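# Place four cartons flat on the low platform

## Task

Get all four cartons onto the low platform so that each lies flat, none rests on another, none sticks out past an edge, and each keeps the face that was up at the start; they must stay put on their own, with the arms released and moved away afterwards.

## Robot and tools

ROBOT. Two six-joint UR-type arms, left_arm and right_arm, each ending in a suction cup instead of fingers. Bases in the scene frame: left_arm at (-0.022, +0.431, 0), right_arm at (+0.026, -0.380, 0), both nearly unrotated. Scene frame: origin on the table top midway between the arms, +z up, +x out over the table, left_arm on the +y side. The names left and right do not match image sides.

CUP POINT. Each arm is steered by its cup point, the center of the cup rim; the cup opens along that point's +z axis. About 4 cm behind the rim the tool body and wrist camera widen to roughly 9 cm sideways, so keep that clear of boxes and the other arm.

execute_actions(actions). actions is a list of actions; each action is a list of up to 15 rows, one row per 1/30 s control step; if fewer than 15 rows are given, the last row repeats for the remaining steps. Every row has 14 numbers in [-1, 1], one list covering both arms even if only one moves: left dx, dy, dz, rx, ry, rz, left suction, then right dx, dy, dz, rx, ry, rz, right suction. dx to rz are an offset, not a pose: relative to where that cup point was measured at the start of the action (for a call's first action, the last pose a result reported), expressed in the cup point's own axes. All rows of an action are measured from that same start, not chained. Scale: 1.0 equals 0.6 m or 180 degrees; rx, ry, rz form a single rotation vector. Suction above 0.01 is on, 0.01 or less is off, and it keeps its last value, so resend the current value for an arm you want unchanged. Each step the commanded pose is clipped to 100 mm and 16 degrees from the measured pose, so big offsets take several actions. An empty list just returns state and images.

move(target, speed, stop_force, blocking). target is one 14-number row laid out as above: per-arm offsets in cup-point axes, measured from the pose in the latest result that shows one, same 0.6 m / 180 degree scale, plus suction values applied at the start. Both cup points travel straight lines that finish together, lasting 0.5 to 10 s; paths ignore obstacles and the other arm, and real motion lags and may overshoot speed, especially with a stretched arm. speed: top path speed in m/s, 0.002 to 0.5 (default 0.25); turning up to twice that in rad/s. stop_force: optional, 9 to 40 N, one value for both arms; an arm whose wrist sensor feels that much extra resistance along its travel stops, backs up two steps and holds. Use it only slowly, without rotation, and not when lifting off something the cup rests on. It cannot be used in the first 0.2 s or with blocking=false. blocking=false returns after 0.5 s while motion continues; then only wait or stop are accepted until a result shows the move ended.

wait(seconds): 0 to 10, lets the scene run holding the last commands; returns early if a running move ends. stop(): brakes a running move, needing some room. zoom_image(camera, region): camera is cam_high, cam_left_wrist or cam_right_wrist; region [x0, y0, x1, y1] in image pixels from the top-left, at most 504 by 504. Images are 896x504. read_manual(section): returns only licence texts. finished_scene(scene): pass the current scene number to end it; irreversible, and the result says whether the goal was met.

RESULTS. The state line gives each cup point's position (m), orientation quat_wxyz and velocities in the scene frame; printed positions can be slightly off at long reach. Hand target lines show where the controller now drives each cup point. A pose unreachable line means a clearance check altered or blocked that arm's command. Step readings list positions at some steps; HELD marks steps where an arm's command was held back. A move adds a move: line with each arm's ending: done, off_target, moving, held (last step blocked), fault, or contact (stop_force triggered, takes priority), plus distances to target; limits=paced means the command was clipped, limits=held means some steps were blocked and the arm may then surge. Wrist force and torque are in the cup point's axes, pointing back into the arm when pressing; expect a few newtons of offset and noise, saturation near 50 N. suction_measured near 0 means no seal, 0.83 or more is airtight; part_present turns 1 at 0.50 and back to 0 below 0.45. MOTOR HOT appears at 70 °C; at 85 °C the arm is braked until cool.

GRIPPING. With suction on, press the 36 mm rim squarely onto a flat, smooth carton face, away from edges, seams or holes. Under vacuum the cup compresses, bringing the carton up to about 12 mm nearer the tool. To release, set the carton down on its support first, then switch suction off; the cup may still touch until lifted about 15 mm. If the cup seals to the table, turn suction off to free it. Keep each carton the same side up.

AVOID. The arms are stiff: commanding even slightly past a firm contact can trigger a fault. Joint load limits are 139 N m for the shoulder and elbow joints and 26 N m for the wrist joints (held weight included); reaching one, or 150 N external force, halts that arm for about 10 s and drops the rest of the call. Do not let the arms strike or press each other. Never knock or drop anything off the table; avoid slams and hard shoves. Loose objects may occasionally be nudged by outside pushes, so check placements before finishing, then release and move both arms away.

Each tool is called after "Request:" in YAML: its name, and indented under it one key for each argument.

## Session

Request:
execute_actions:
  actions: []

Scene clock: 0.00 s.
left_arm: end_effector_position=(+0.4013, +0.5000, +0.4079) suction_measured=0.00 part_present=0 end_effector_quat_wxyz=(-0.002, -0.082, +0.997, -0.000) end_effector_velocity=(-0.000, -0.000, +0.001) end_effector_angular_velocity=(-0.001, -0.001, -0.001) | right_arm: end_effector_position=(+0.4547, -0.3685, +0.4092) suction_measured=0.00 part_present=0 end_effector_quat_wxyz=(-0.000, -0.014, +1.000, -0.000) end_effector_velocity=(-0.000, +0.000, +0.001) end_effector_angular_velocity=(+0.001, -0.001, +0.000)
Joint positions: left_arm=[-0.318 -1.744  1.519 -1.341 -1.572  1.253] | right_arm=[ 3.458 -1.395 -1.518 -1.8    1.571  1.886]
Joint velocities: left_arm=[-0.    -0.    -0.001  0.001 -0.     0.   ] | right_arm=[ 0.     0.001  0.     0.     0.001 -0.   ]
Wrist force (N, on the end effector, along its own x y z axes, offset not removed): no reading
Wrist torque (N m, same axes, about the end effector's origin, offset not removed): no reading
Hand target (left_arm): +0.401, +0.500, +0.408; -0.002, -0.082, +0.997, -0.000
Hand target (right_arm): +0.455, -0.368, +0.409; -0.000, -0.014, +1.000, -0.000
camera_calibration (this result's frames):
cam_left_wrist: T_world_to_cam=[[0.153285, -0.988075, 0.0145543, 0.426756], [-0.864067, -0.126871, 0.487125, 0.229717], [-0.47947, -0.0872447, -0.873211, 0.668234], [0, 0, 0, 1]] pos_world=[0.453474, 0.509112, 0.465397]
cam_right_wrist: T_world_to_cam=[[0.0376724, -0.999167, -0.0157144, -0.377919], [-0.877197, -0.0405979, 0.478411, 0.206068], [-0.47865, -0.00423821, -0.877995, 0.654809], [0, 0, 0, 1]] pos_world=[0.508424, -0.366463, 0.470395]

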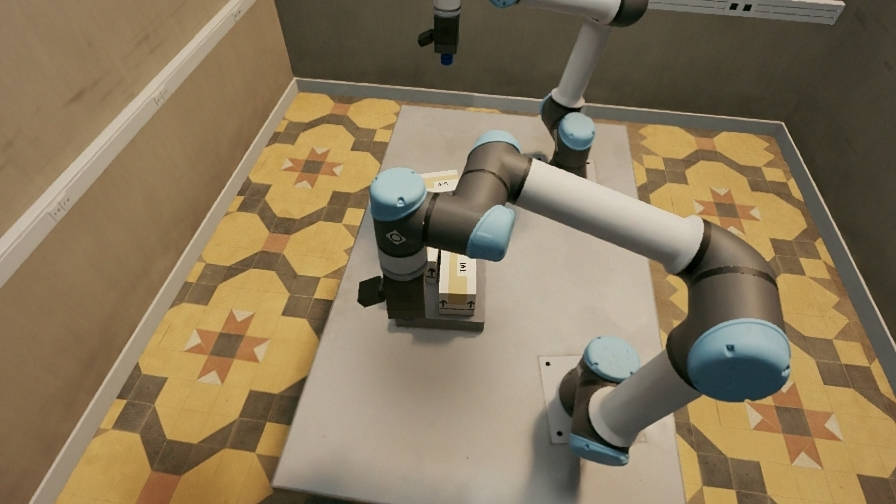

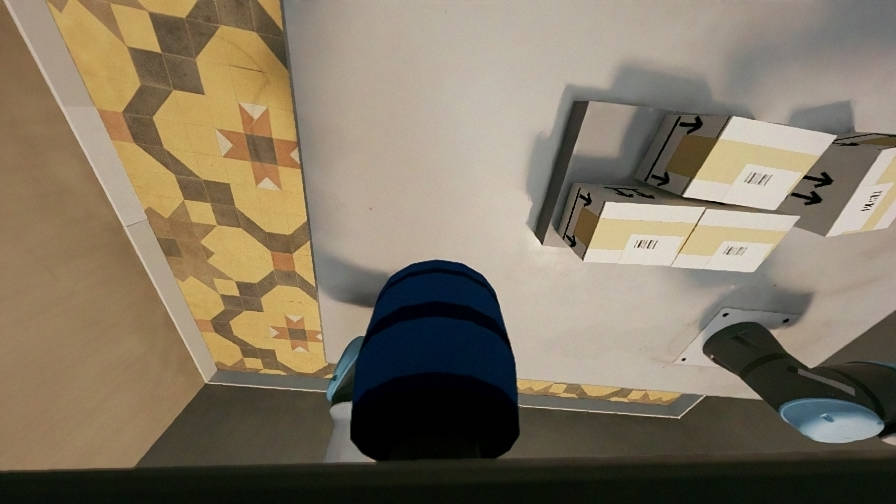

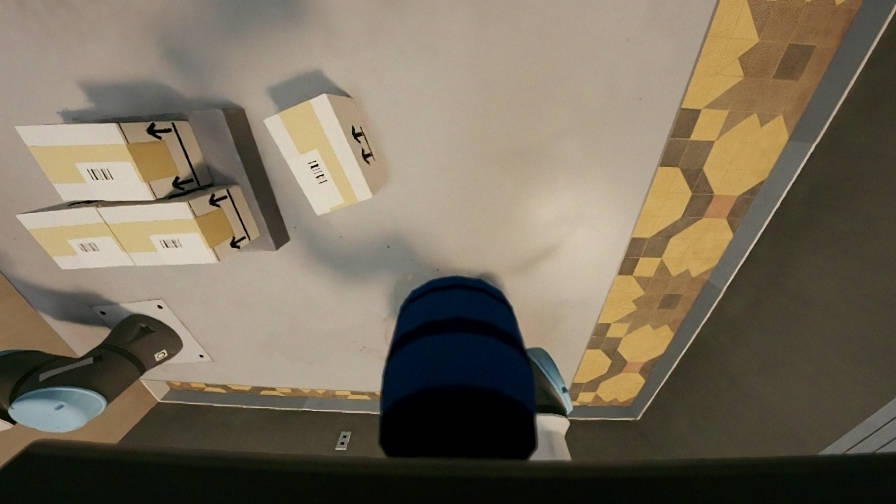

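Request:
move:
  target: [0.004,-0.6245,0.1,0,0,0.03,0,0.0145,0.3167,0.315,0,0,0.398,0]
  speed: 0.35

Request:
zoom_image:
  camera: "cam_left_wrist"
  region: [270, 60, 630, 310]

Scene clock: 2.77 s.
left_arm: end_effector_position=(+0.4593, +0.1304, +0.3477) suction_measured=0.00 part_present=0 end_effector_quat_wxyz=(-0.002, -0.035, +0.999, +0.001) end_effector_velocity=(+0.000, -0.002, -0.001) end_effector_angular_velocity=(+0.002, +0.001, -0.001) | right_arm: end_effector_position=(+0.4410, -0.1790, +0.2204) suction_measured=0.00 part_present=0 end_effector_quat_wxyz=(-0.000, +0.573, +0.820, -0.000) end_effector_velocity=(-0.000, +0.001, -0.001) end_effector_angular_velocity=(-0.001, -0.003, -0.010)
Joint positions: left_arm=[-0.959 -1.426  1.361 -1.502 -1.572  0.706] | right_arm=[ 3.86  -1.485 -1.927 -1.301  1.571  3.537]
Joint velocities: left_arm=[-0.002  0.004 -0.003  0.001  0.    -0.001] | right_arm=[ 0.003  0.    -0.003  0.005 -0.002  0.013]
Wrist force (N, on the end effector, along its own x y z axes, offset not removed): left_arm=[-1.8 2.3 0.8] | right_arm=[1.5 -1.4 -2.0]
Wrist torque (N m, same axes, about the end effector's origin, offset not removed): left_arm=[0.37 0.33 -0.06] | right_arm=[0.00 -0.11 -0.06]
Hand target (left_arm): +0.459, +0.130, +0.348; -0.002, -0.035, +0.999, +0.001
Hand target (right_arm): +0.441, -0.179, +0.220; +0.000, +0.574, +0.819, -0.000
Off the commanded pose (left_arm): 0.001 m, 0 deg.
Off the commanded pose (right_arm): 0.001 m, 0 deg.
move: done
camera_calibration (this result's frames):
cam_left_wrist: T_world_to_cam=[[0.0596558, -0.998141, 0.01251, 0.0985818], [-0.872355, -0.0460381, 0.4867, 0.255663], [-0.485219, -0.0399476, -0.87348, 0.607803], [0, 0, 0, 1]] pos_world=[0.512066, 0.134449, 0.405239]
cam_right_wrist: T_world_to_cam=[[-0.936037, -0.351565, -0.015372, 0.354162], [-0.315723, 0.819713, 0.477902, 0.198562], [-0.155413, 0.452187, -0.878279, 0.422476], [0, 0, 0, 1]] pos_world=[0.459858, -0.229291, 0.281603]

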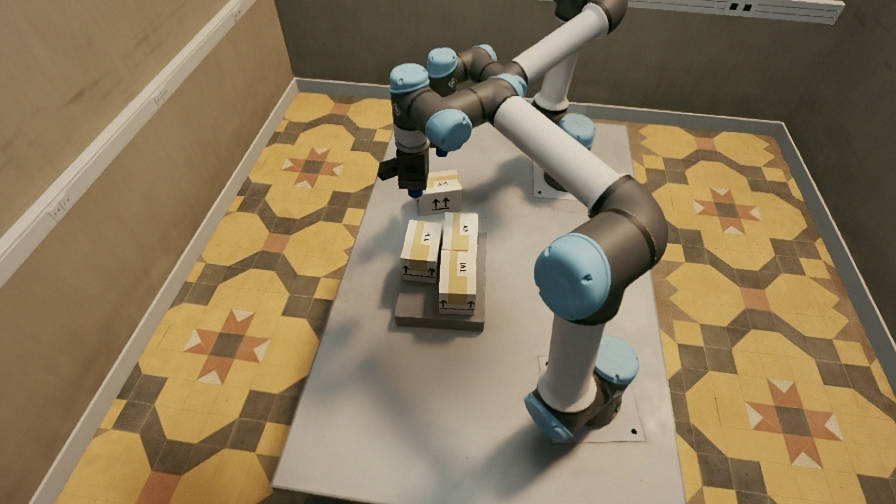

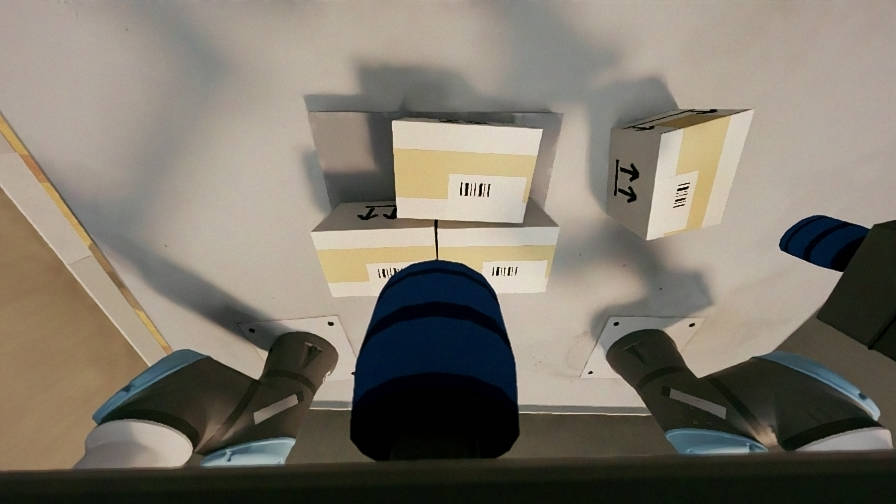

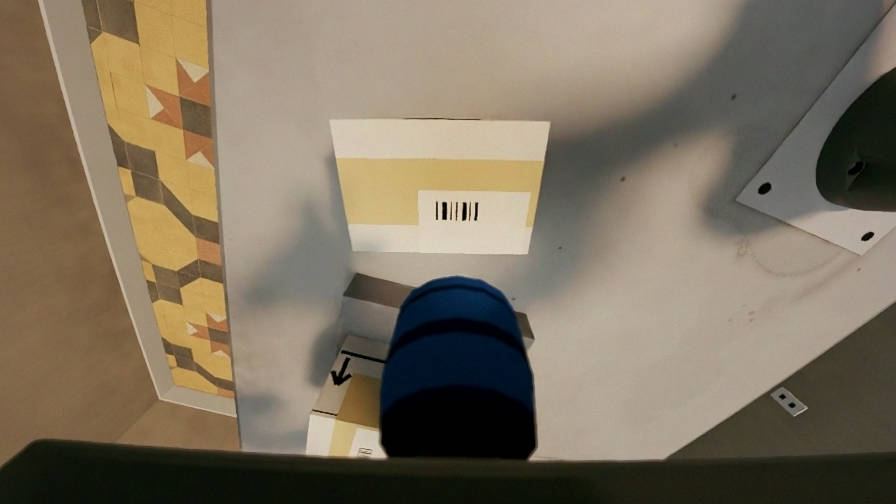

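Region (270, 60, 630, 310) of cam_left_wrist's 896x504 image, scaled by 1.400, with more detail than that image has; it fills the top 350 rows of this view, and the rest is white.

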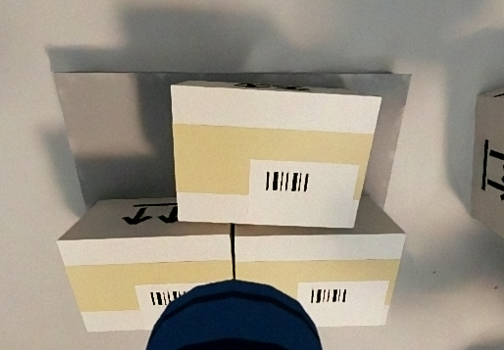

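Request:
move:
  target: [0.011,-0.04,0.3,0,0,0.017,0,0,0.014,0.17,0,0,0,0]
  speed: 0.3

Scene clock: 4.33 s.
left_arm: end_effector_position=(+0.4540, +0.1064, +0.1680) suction_measured=0.00 part_present=0 end_effector_quat_wxyz=(-0.002, -0.008, +1.000, +0.001) end_effector_velocity=(+0.000, -0.001, -0.002) end_effector_angular_velocity=(-0.002, -0.001, -0.000) | right_arm: end_effector_position=(+0.4489, -0.1761, +0.1185) suction_measured=0.00 part_present=0 end_effector_quat_wxyz=(-0.000, +0.573, +0.820, -0.000) end_effector_velocity=(+0.000, +0.001, -0.001) end_effector_angular_velocity=(+0.002, -0.001, +0.000)
Joint positions: left_arm=[-0.996 -1.338  1.722 -1.951 -1.572  0.723] | right_arm=[ 3.853 -1.613 -2.088 -1.013  1.571  3.529]
Joint velocities: left_arm=[-0.     0.002  0.003 -0.007 -0.001 -0.   ] | right_arm=[ 0.001 -0.001 -0.002  0.004  0.001  0.   ]
Wrist force (N, on the end effector, along its own x y z axes, offset not removed): left_arm=[-1.0 1.4 2.0] | right_arm=[1.6 -2.9 -1.0]
Wrist torque (N m, same axes, about the end effector's origin, offset not removed): left_arm=[0.24 0.18 -0.15] | right_arm=[-0.33 -0.14 -0.03]
Hand target (left_arm): +0.454, +0.106, +0.168; -0.002, -0.008, +1.000, +0.001
Hand target (right_arm): +0.449, -0.176, +0.118; -0.000, +0.573, +0.820, -0.000
Off the commanded pose (left_arm): 0.000 m, 0 deg.
Off the commanded pose (right_arm): 0.000 m, 0 deg.
move: done
camera_calibration (this result's frames):
cam_left_wrist: T_world_to_cam=[[0.00635161, -0.999902, 0.0124496, 0.101549], [-0.873494, 0.000512844, 0.486835, 0.333014], [-0.486794, -0.0139668, -0.873405, 0.445242], [0, 0, 0, 1]] pos_world=[0.506982, 0.107587, 0.225489]
cam_right_wrist: T_world_to_cam=[[-0.936039, -0.351563, -0.0153307, 0.361016], [-0.315705, 0.819727, 0.477889, 0.24732], [-0.155441, 0.452163, -0.878286, 0.332935], [0, 0, 0, 1]] pos_world=[0.467757, -0.226356, 0.179755]

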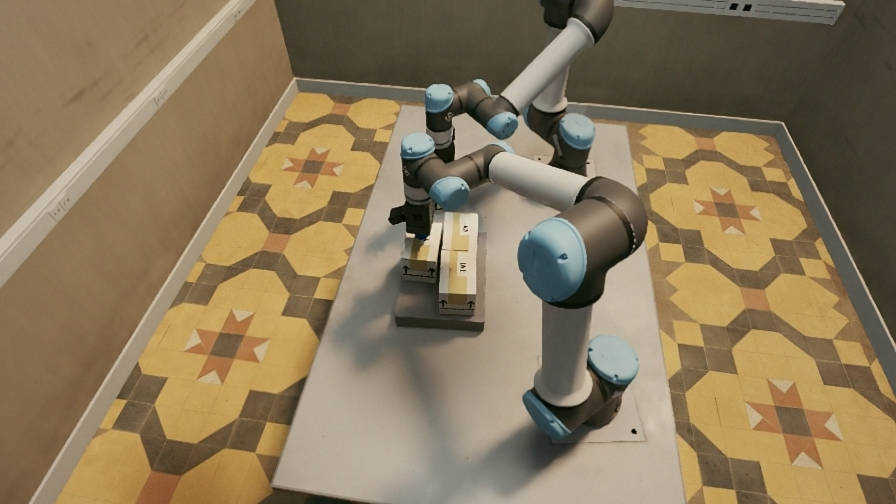

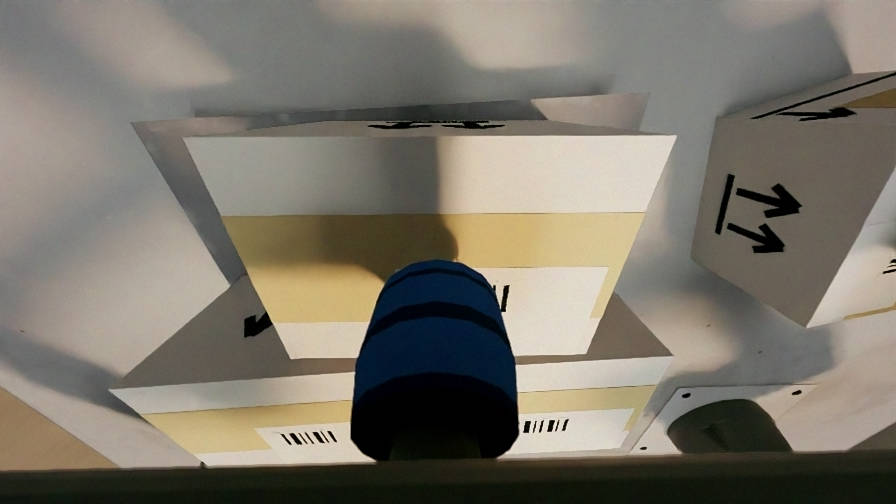

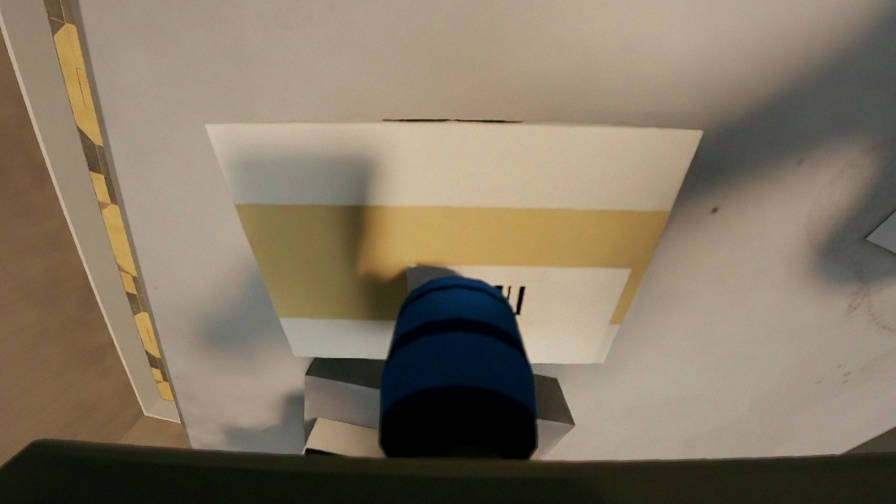

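Request:
move:
  target: [0,0.002,0.065,0,0,0,1,-0.003,0.002,0.065,0,0,0,1]
  speed: 0.02
  stop_force: 10

Request:
move:
  target: [0,0,-0.014,0,0,0,1,0,0,-0.108,0,0,0,1]
  speed: 0.15

Scene clock: 6.57 s.
left_arm: end_effector_position=(+0.4539, +0.1075, +0.1338) suction_measured=1.00 part_present=1 end_effector_quat_wxyz=(-0.002, -0.008, +1.000, +0.001) end_effector_velocity=(-0.001, +0.001, +0.003) end_effector_angular_velocity=(+0.008, +0.006, -0.001) | right_arm: end_effector_position=(+0.4502, -0.1772, +0.0874) suction_measured=0.99 part_present=1 end_effector_quat_wxyz=(-0.000, +0.573, +0.819, -0.001) end_effector_velocity=(-0.000, +0.000, +0.002) end_effector_angular_velocity=(-0.000, +0.002, -0.002)
Joint positions: left_arm=[-0.994 -1.305  1.776 -2.037 -1.572  0.724] | right_arm=[ 3.849 -1.663 -2.129 -0.921  1.571  3.526]
Joint velocities: left_arm=[-0.001 -0.002 -0.009  0.021  0.001  0.   ] | right_arm=[ 0.     0.003  0.003 -0.007  0.001  0.002]
Wrist force (N, on the end effector, along its own x y z axes, offset not removed): left_arm=[-5.9 -0.8 -34.7] | right_arm=[2.2 0.5 -30.2]
Wrist torque (N m, same axes, about the end effector's origin, offset not removed): left_arm=[0.54 0.42 -0.10] | right_arm=[-0.50 0.32 -0.11]
Hand target (left_arm): +0.454, +0.107, +0.135; -0.002, -0.008, +1.000, +0.001
Hand target (right_arm): +0.450, -0.177, +0.088; -0.000, +0.573, +0.820, -0.000
Off the commanded pose (left_arm): 0.005 m, 0 deg.
Off the commanded pose (right_arm): 0.008 m, 0 deg.
move: contact (left_arm, right_arm)
camera_calibration (this result's frames):
cam_left_wrist: T_world_to_cam=[[0.00635962, -0.999903, 0.0124066, 0.103142], [-0.87348, 0.000485343, 0.48686, 0.349567], [-0.486819, -0.0139332, -0.873392, 0.415398], [0, 0, 0, 1]] pos_world=[0.506907, 0.10875, 0.191335]
cam_right_wrist: T_world_to_cam=[[-0.936081, -0.351472, -0.0148277, 0.361374], [-0.315421, 0.819912, 0.477759, 0.263469], [-0.155762, 0.451898, -0.878366, 0.306361], [0, 0, 0, 1]] pos_world=[0.469098, -0.227452, 0.14858]

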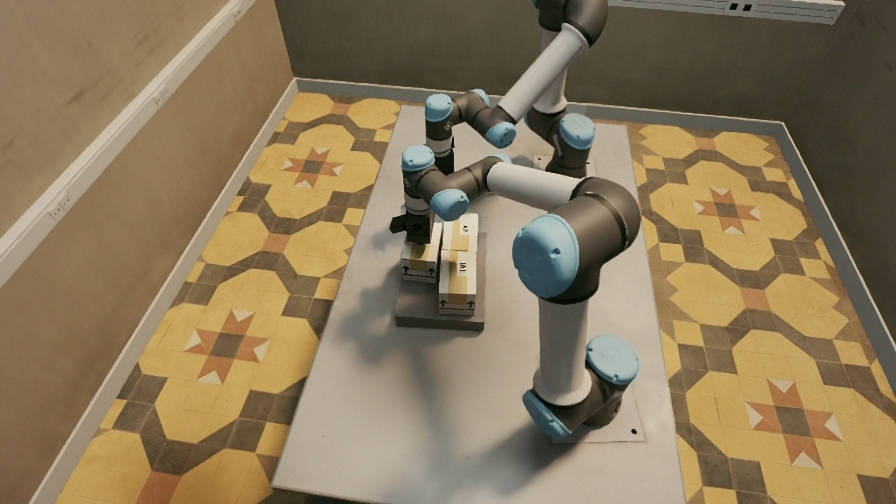

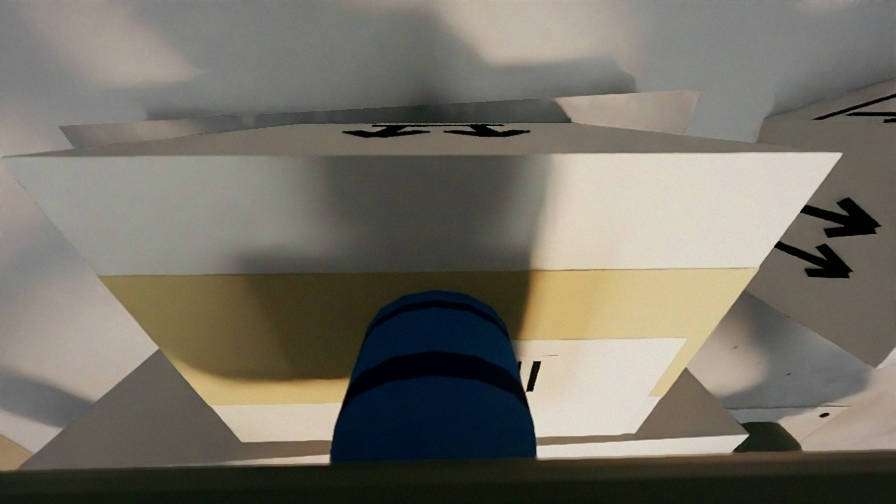

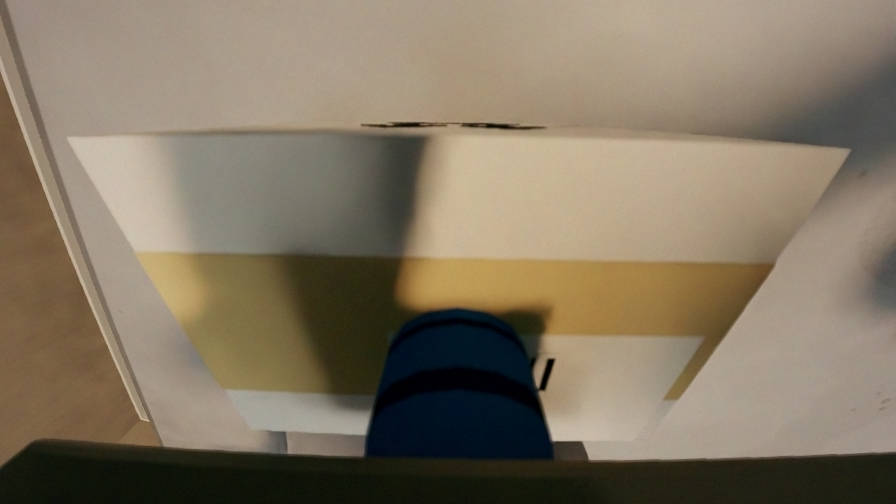

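Scene clock: 7.57 s.
left_arm: end_effector_position=(+0.4540, +0.1075, +0.1422) suction_measured=1.00 part_present=1 end_effector_quat_wxyz=(-0.002, -0.008, +1.000, +0.001) end_effector_velocity=(+0.000, -0.000, +0.001) end_effector_angular_velocity=(-0.001, -0.000, +0.000) | right_arm: end_effector_position=(+0.4502, -0.1772, +0.1519) suction_measured=0.99 part_present=1 end_effector_quat_wxyz=(-0.000, +0.573, +0.819, -0.001) end_effector_velocity=(+0.000, +0.000, +0.003) end_effector_angular_velocity=(+0.000, -0.002, +0.000)
Joint positions: left_arm=[-0.994 -1.314  1.764 -2.016 -1.572  0.724] | right_arm=[ 3.849 -1.571 -2.033 -1.11   1.571  3.526]
Joint velocities: left_arm=[ 0.    -0.    -0.002  0.001 -0.    -0.   ] | right_arm=[ 0.001  0.004  0.005 -0.007 -0.001  0.001]
Wrist force (N, on the end effector, along its own x y z axes, offset not removed): left_arm=[-0.7 2.1 6.3] | right_arm=[-0.4 -1.1 4.8]
Wrist torque (N m, same axes, about the end effector's origin, offset not removed): left_arm=[0.27 0.13 -0.09] | right_arm=[0.04 0.27 -0.34]
Hand target (left_arm): +0.454, +0.108, +0.142; -0.002, -0.008, +1.000, +0.001
Hand target (right_arm): +0.450, -0.177, +0.152; -0.000, +0.573, +0.819, -0.001
Off the commanded pose (left_arm): 0.000 m, 0 deg.
Off the commanded pose (right_arm): 0.000 m, 0 deg.
move: done
camera_calibration (this result's frames):
cam_left_wrist: T_world_to_cam=[[0.00635978, -0.999903, 0.0124043, 0.103025], [-0.873479, 0.000484102, 0.486862, 0.345504], [-0.486821, -0.0139313, -0.873391, 0.42271], [0, 0, 0, 1]] pos_world=[0.506919, 0.108737, 0.1997]
cam_right_wrist: T_world_to_cam=[[-0.936101, -0.351414, -0.0149095, 0.362363], [-0.315403, 0.819903, 0.477787, 0.23267], [-0.155677, 0.45196, -0.878349, 0.363049], [0, 0, 0, 1]] pos_world=[0.469112, -0.22751, 0.21312]

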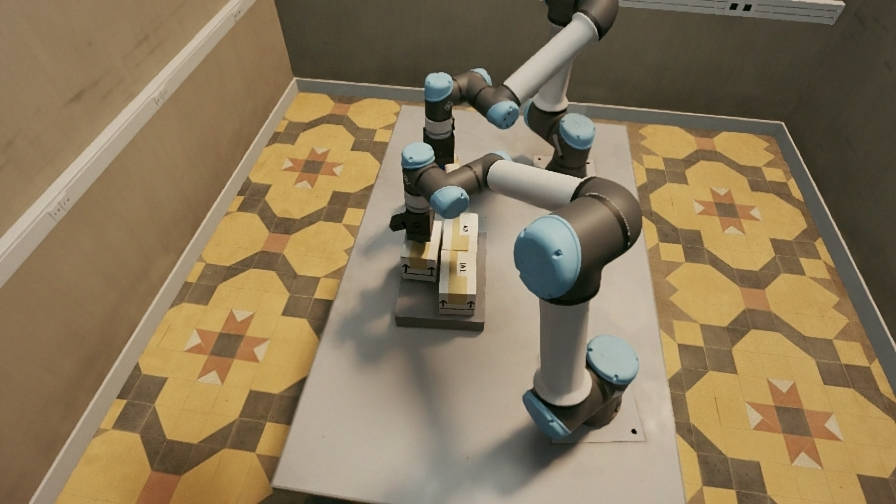

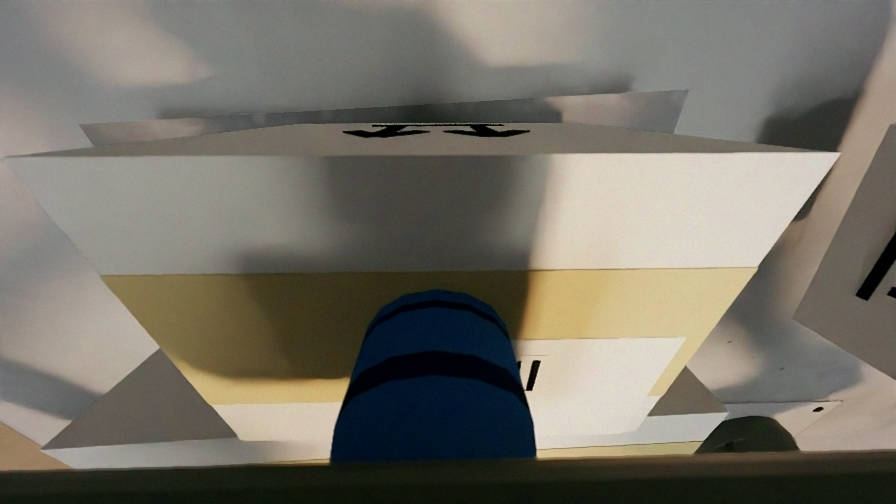

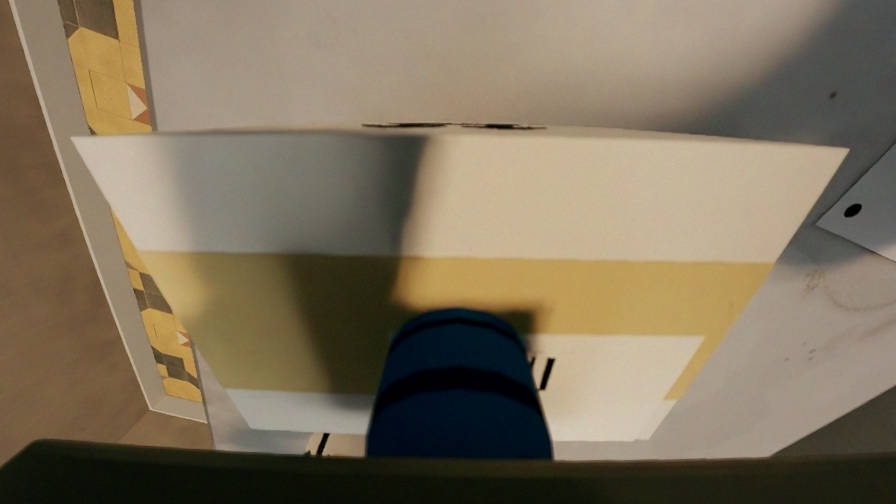

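Request:
move:
  target: [0.009,0.175,0,0,0,-0.017,1,0.0924,0.0728,0,0,0,-0.415,1]
  speed: 0.35

Request:
move:
  target: [0,0,0.012,0,0,0,1,0,0.017,0,0,0,0,1]
  speed: 0.02

Scene clock: 10.17 s.
left_arm: end_effector_position=(+0.4469, +0.2122, +0.1423) suction_measured=1.00 part_present=1 end_effector_quat_wxyz=(-0.002, -0.035, +0.999, +0.001) end_effector_velocity=(+0.000, +0.001, +0.000) end_effector_angular_velocity=(-0.001, -0.000, +0.001) | right_arm: end_effector_position=(+0.4723, -0.1103, +0.1519) suction_measured=0.99 part_present=1 end_effector_quat_wxyz=(-0.000, -0.041, +0.999, -0.000) end_effector_velocity=(-0.000, -0.000, -0.002) end_effector_angular_velocity=(-0.003, +0.003, +0.016)
Joint positions: left_arm=[-0.861 -1.445  1.925 -2.046 -1.572  0.805] | right_arm=[ 3.917 -1.693 -1.902 -1.119  1.571  2.292]
Joint velocities: left_arm=[ 0.002 -0.001  0.001  0.    -0.     0.001] | right_arm=[-0.    -0.003  0.    -0.001  0.001 -0.017]
Wrist force (N, on the end effector, along its own x y z axes, offset not removed): left_arm=[-1.6 2.2 6.9] | right_arm=[1.2 0.1 6.7]
Wrist torque (N m, same axes, about the end effector's origin, offset not removed): left_arm=[0.34 0.29 -0.09] | right_arm=[0.08 -0.01 -0.24]
Hand target (left_arm): +0.447, +0.212, +0.142; -0.002, -0.035, +0.999, +0.001
Hand target (right_arm): +0.472, -0.110, +0.152; -0.000, -0.042, +0.999, -0.000
Off the commanded pose (left_arm): 0.000 m, 0 deg.
Off the commanded pose (right_arm): 0.000 m, 0 deg.
move: done
camera_calibration (this result's frames):
cam_left_wrist: T_world_to_cam=[[0.0596751, -0.998138, 0.0126458, 0.18352], [-0.872222, -0.0459777, 0.486945, 0.348566], [-0.485457, -0.0400884, -0.873341, 0.42578], [0, 0, 0, 1]] pos_world=[0.499773, 0.216273, 0.199799]
cam_right_wrist: T_world_to_cam=[[0.090262, -0.995799, -0.0153772, -0.149141], [-0.873695, -0.0865863, 0.478707, 0.348273], [-0.478028, -0.0297741, -0.87784, 0.435276], [0, 0, 0, 1]] pos_world=[0.52582, -0.105399, 0.213089]

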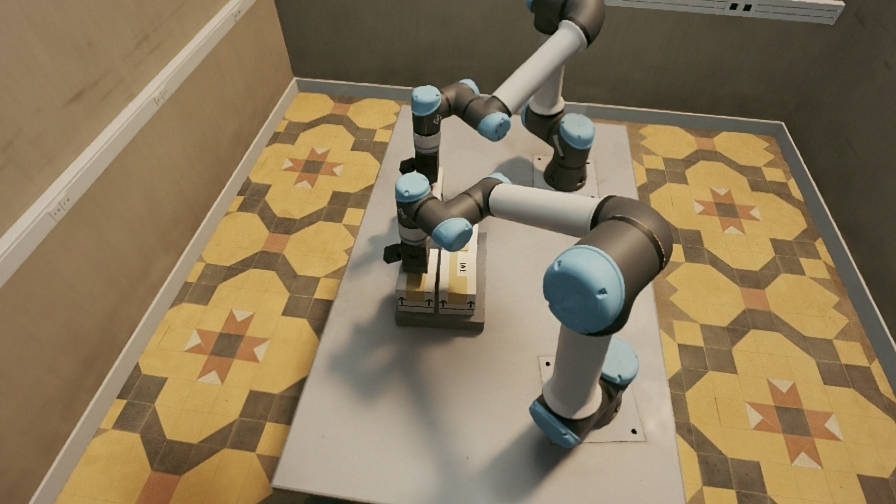

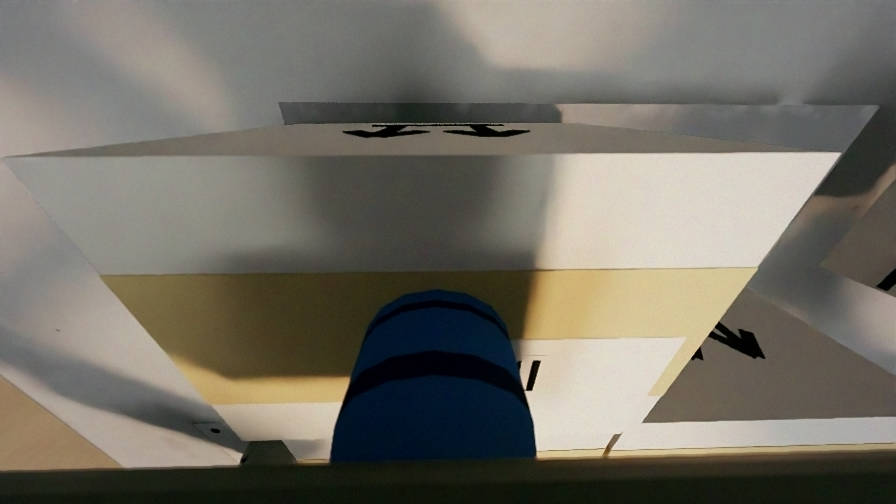

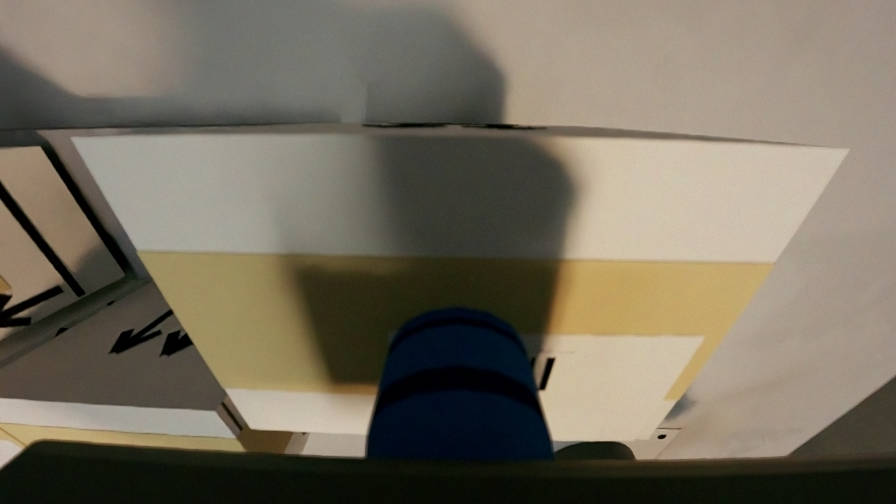

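Scene clock: 10.97 s.
left_arm: end_effector_position=(+0.4469, +0.2122, +0.1353) suction_measured=1.00 part_present=1 end_effector_quat_wxyz=(-0.002, -0.035, +0.999, +0.001) end_effector_velocity=(+0.000, -0.000, -0.002) end_effector_angular_velocity=(-0.000, -0.000, +0.000) | right_arm: end_effector_position=(+0.4715, -0.1004, +0.1519) suction_measured=0.99 part_present=1 end_effector_quat_wxyz=(-0.000, -0.041, +0.999, -0.000) end_effector_velocity=(+0.000, +0.003, +0.001) end_effector_angular_velocity=(+0.002, -0.001, -0.000)
Joint positions: left_arm=[-0.86  -1.437  1.935 -2.065 -1.572  0.805] | right_arm=[ 3.932 -1.703 -1.89  -1.12   1.571  2.307]
Joint velocities: left_arm=[-0.     0.002  0.003 -0.006 -0.    -0.   ] | right_arm=[ 0.004 -0.002  0.005 -0.001  0.001  0.005]
Wrist force (N, on the end effector, along its own x y z axes, offset not removed): left_arm=[-1.1 0.5 6.9] | right_arm=[4.4 0.5 3.3]
Wrist torque (N m, same axes, about the end effector's origin, offset not removed): left_arm=[0.00 0.23 -0.09] | right_arm=[0.26 -0.55 -0.21]
Hand target (left_arm): +0.447, +0.212, +0.135; -0.002, -0.035, +0.999, +0.001
Hand target (right_arm): +0.471, -0.100, +0.152; -0.000, -0.041, +0.999, -0.000
Off the commanded pose (left_arm): 0.000 m, 0 deg.
Off the commanded pose (right_arm): 0.000 m, 0 deg.
move: done
camera_calibration (this result's frames):
cam_left_wrist: T_world_to_cam=[[0.0596922, -0.998137, 0.0126389, 0.183638], [-0.872217, -0.0459957, 0.486951, 0.35197], [-0.485463, -0.040091, -0.873338, 0.41968], [0, 0, 0, 1]] pos_world=[0.499772, 0.21631, 0.192809]
cam_right_wrist: T_world_to_cam=[[0.0902696, -0.995798, -0.0154084, -0.139229], [-0.873687, -0.0866076, 0.478717, 0.348419], [-0.47804, -0.0297515, -0.877834, 0.435197], [0, 0, 0, 1]] pos_world=[0.525019, -0.095521, 0.213092]

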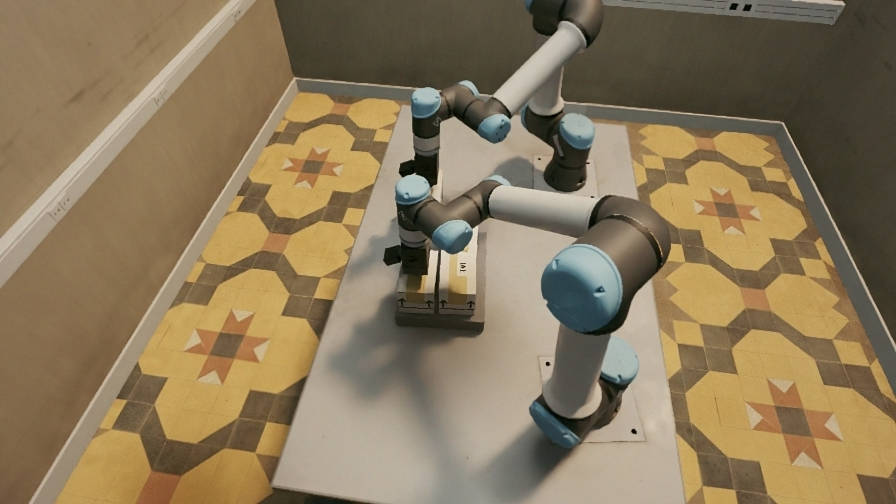

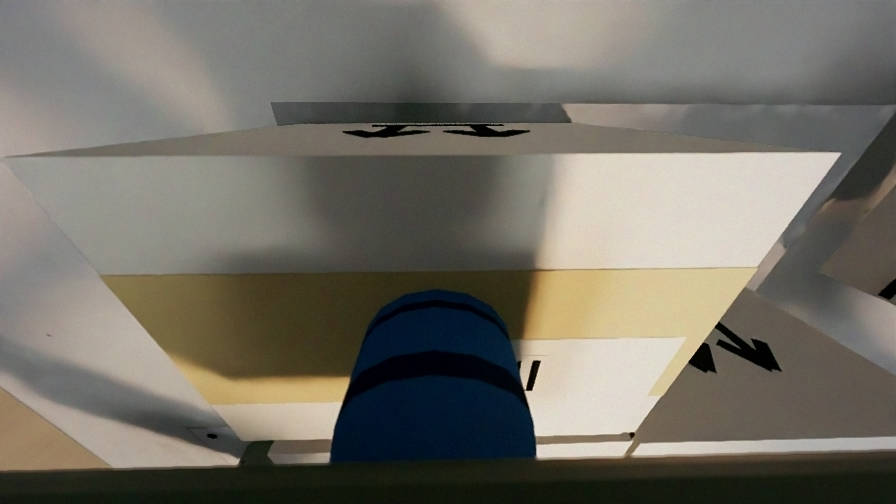

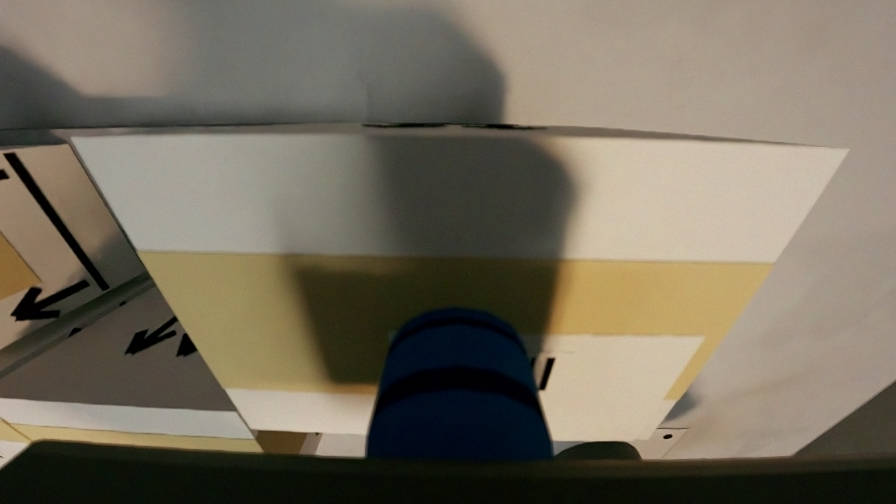

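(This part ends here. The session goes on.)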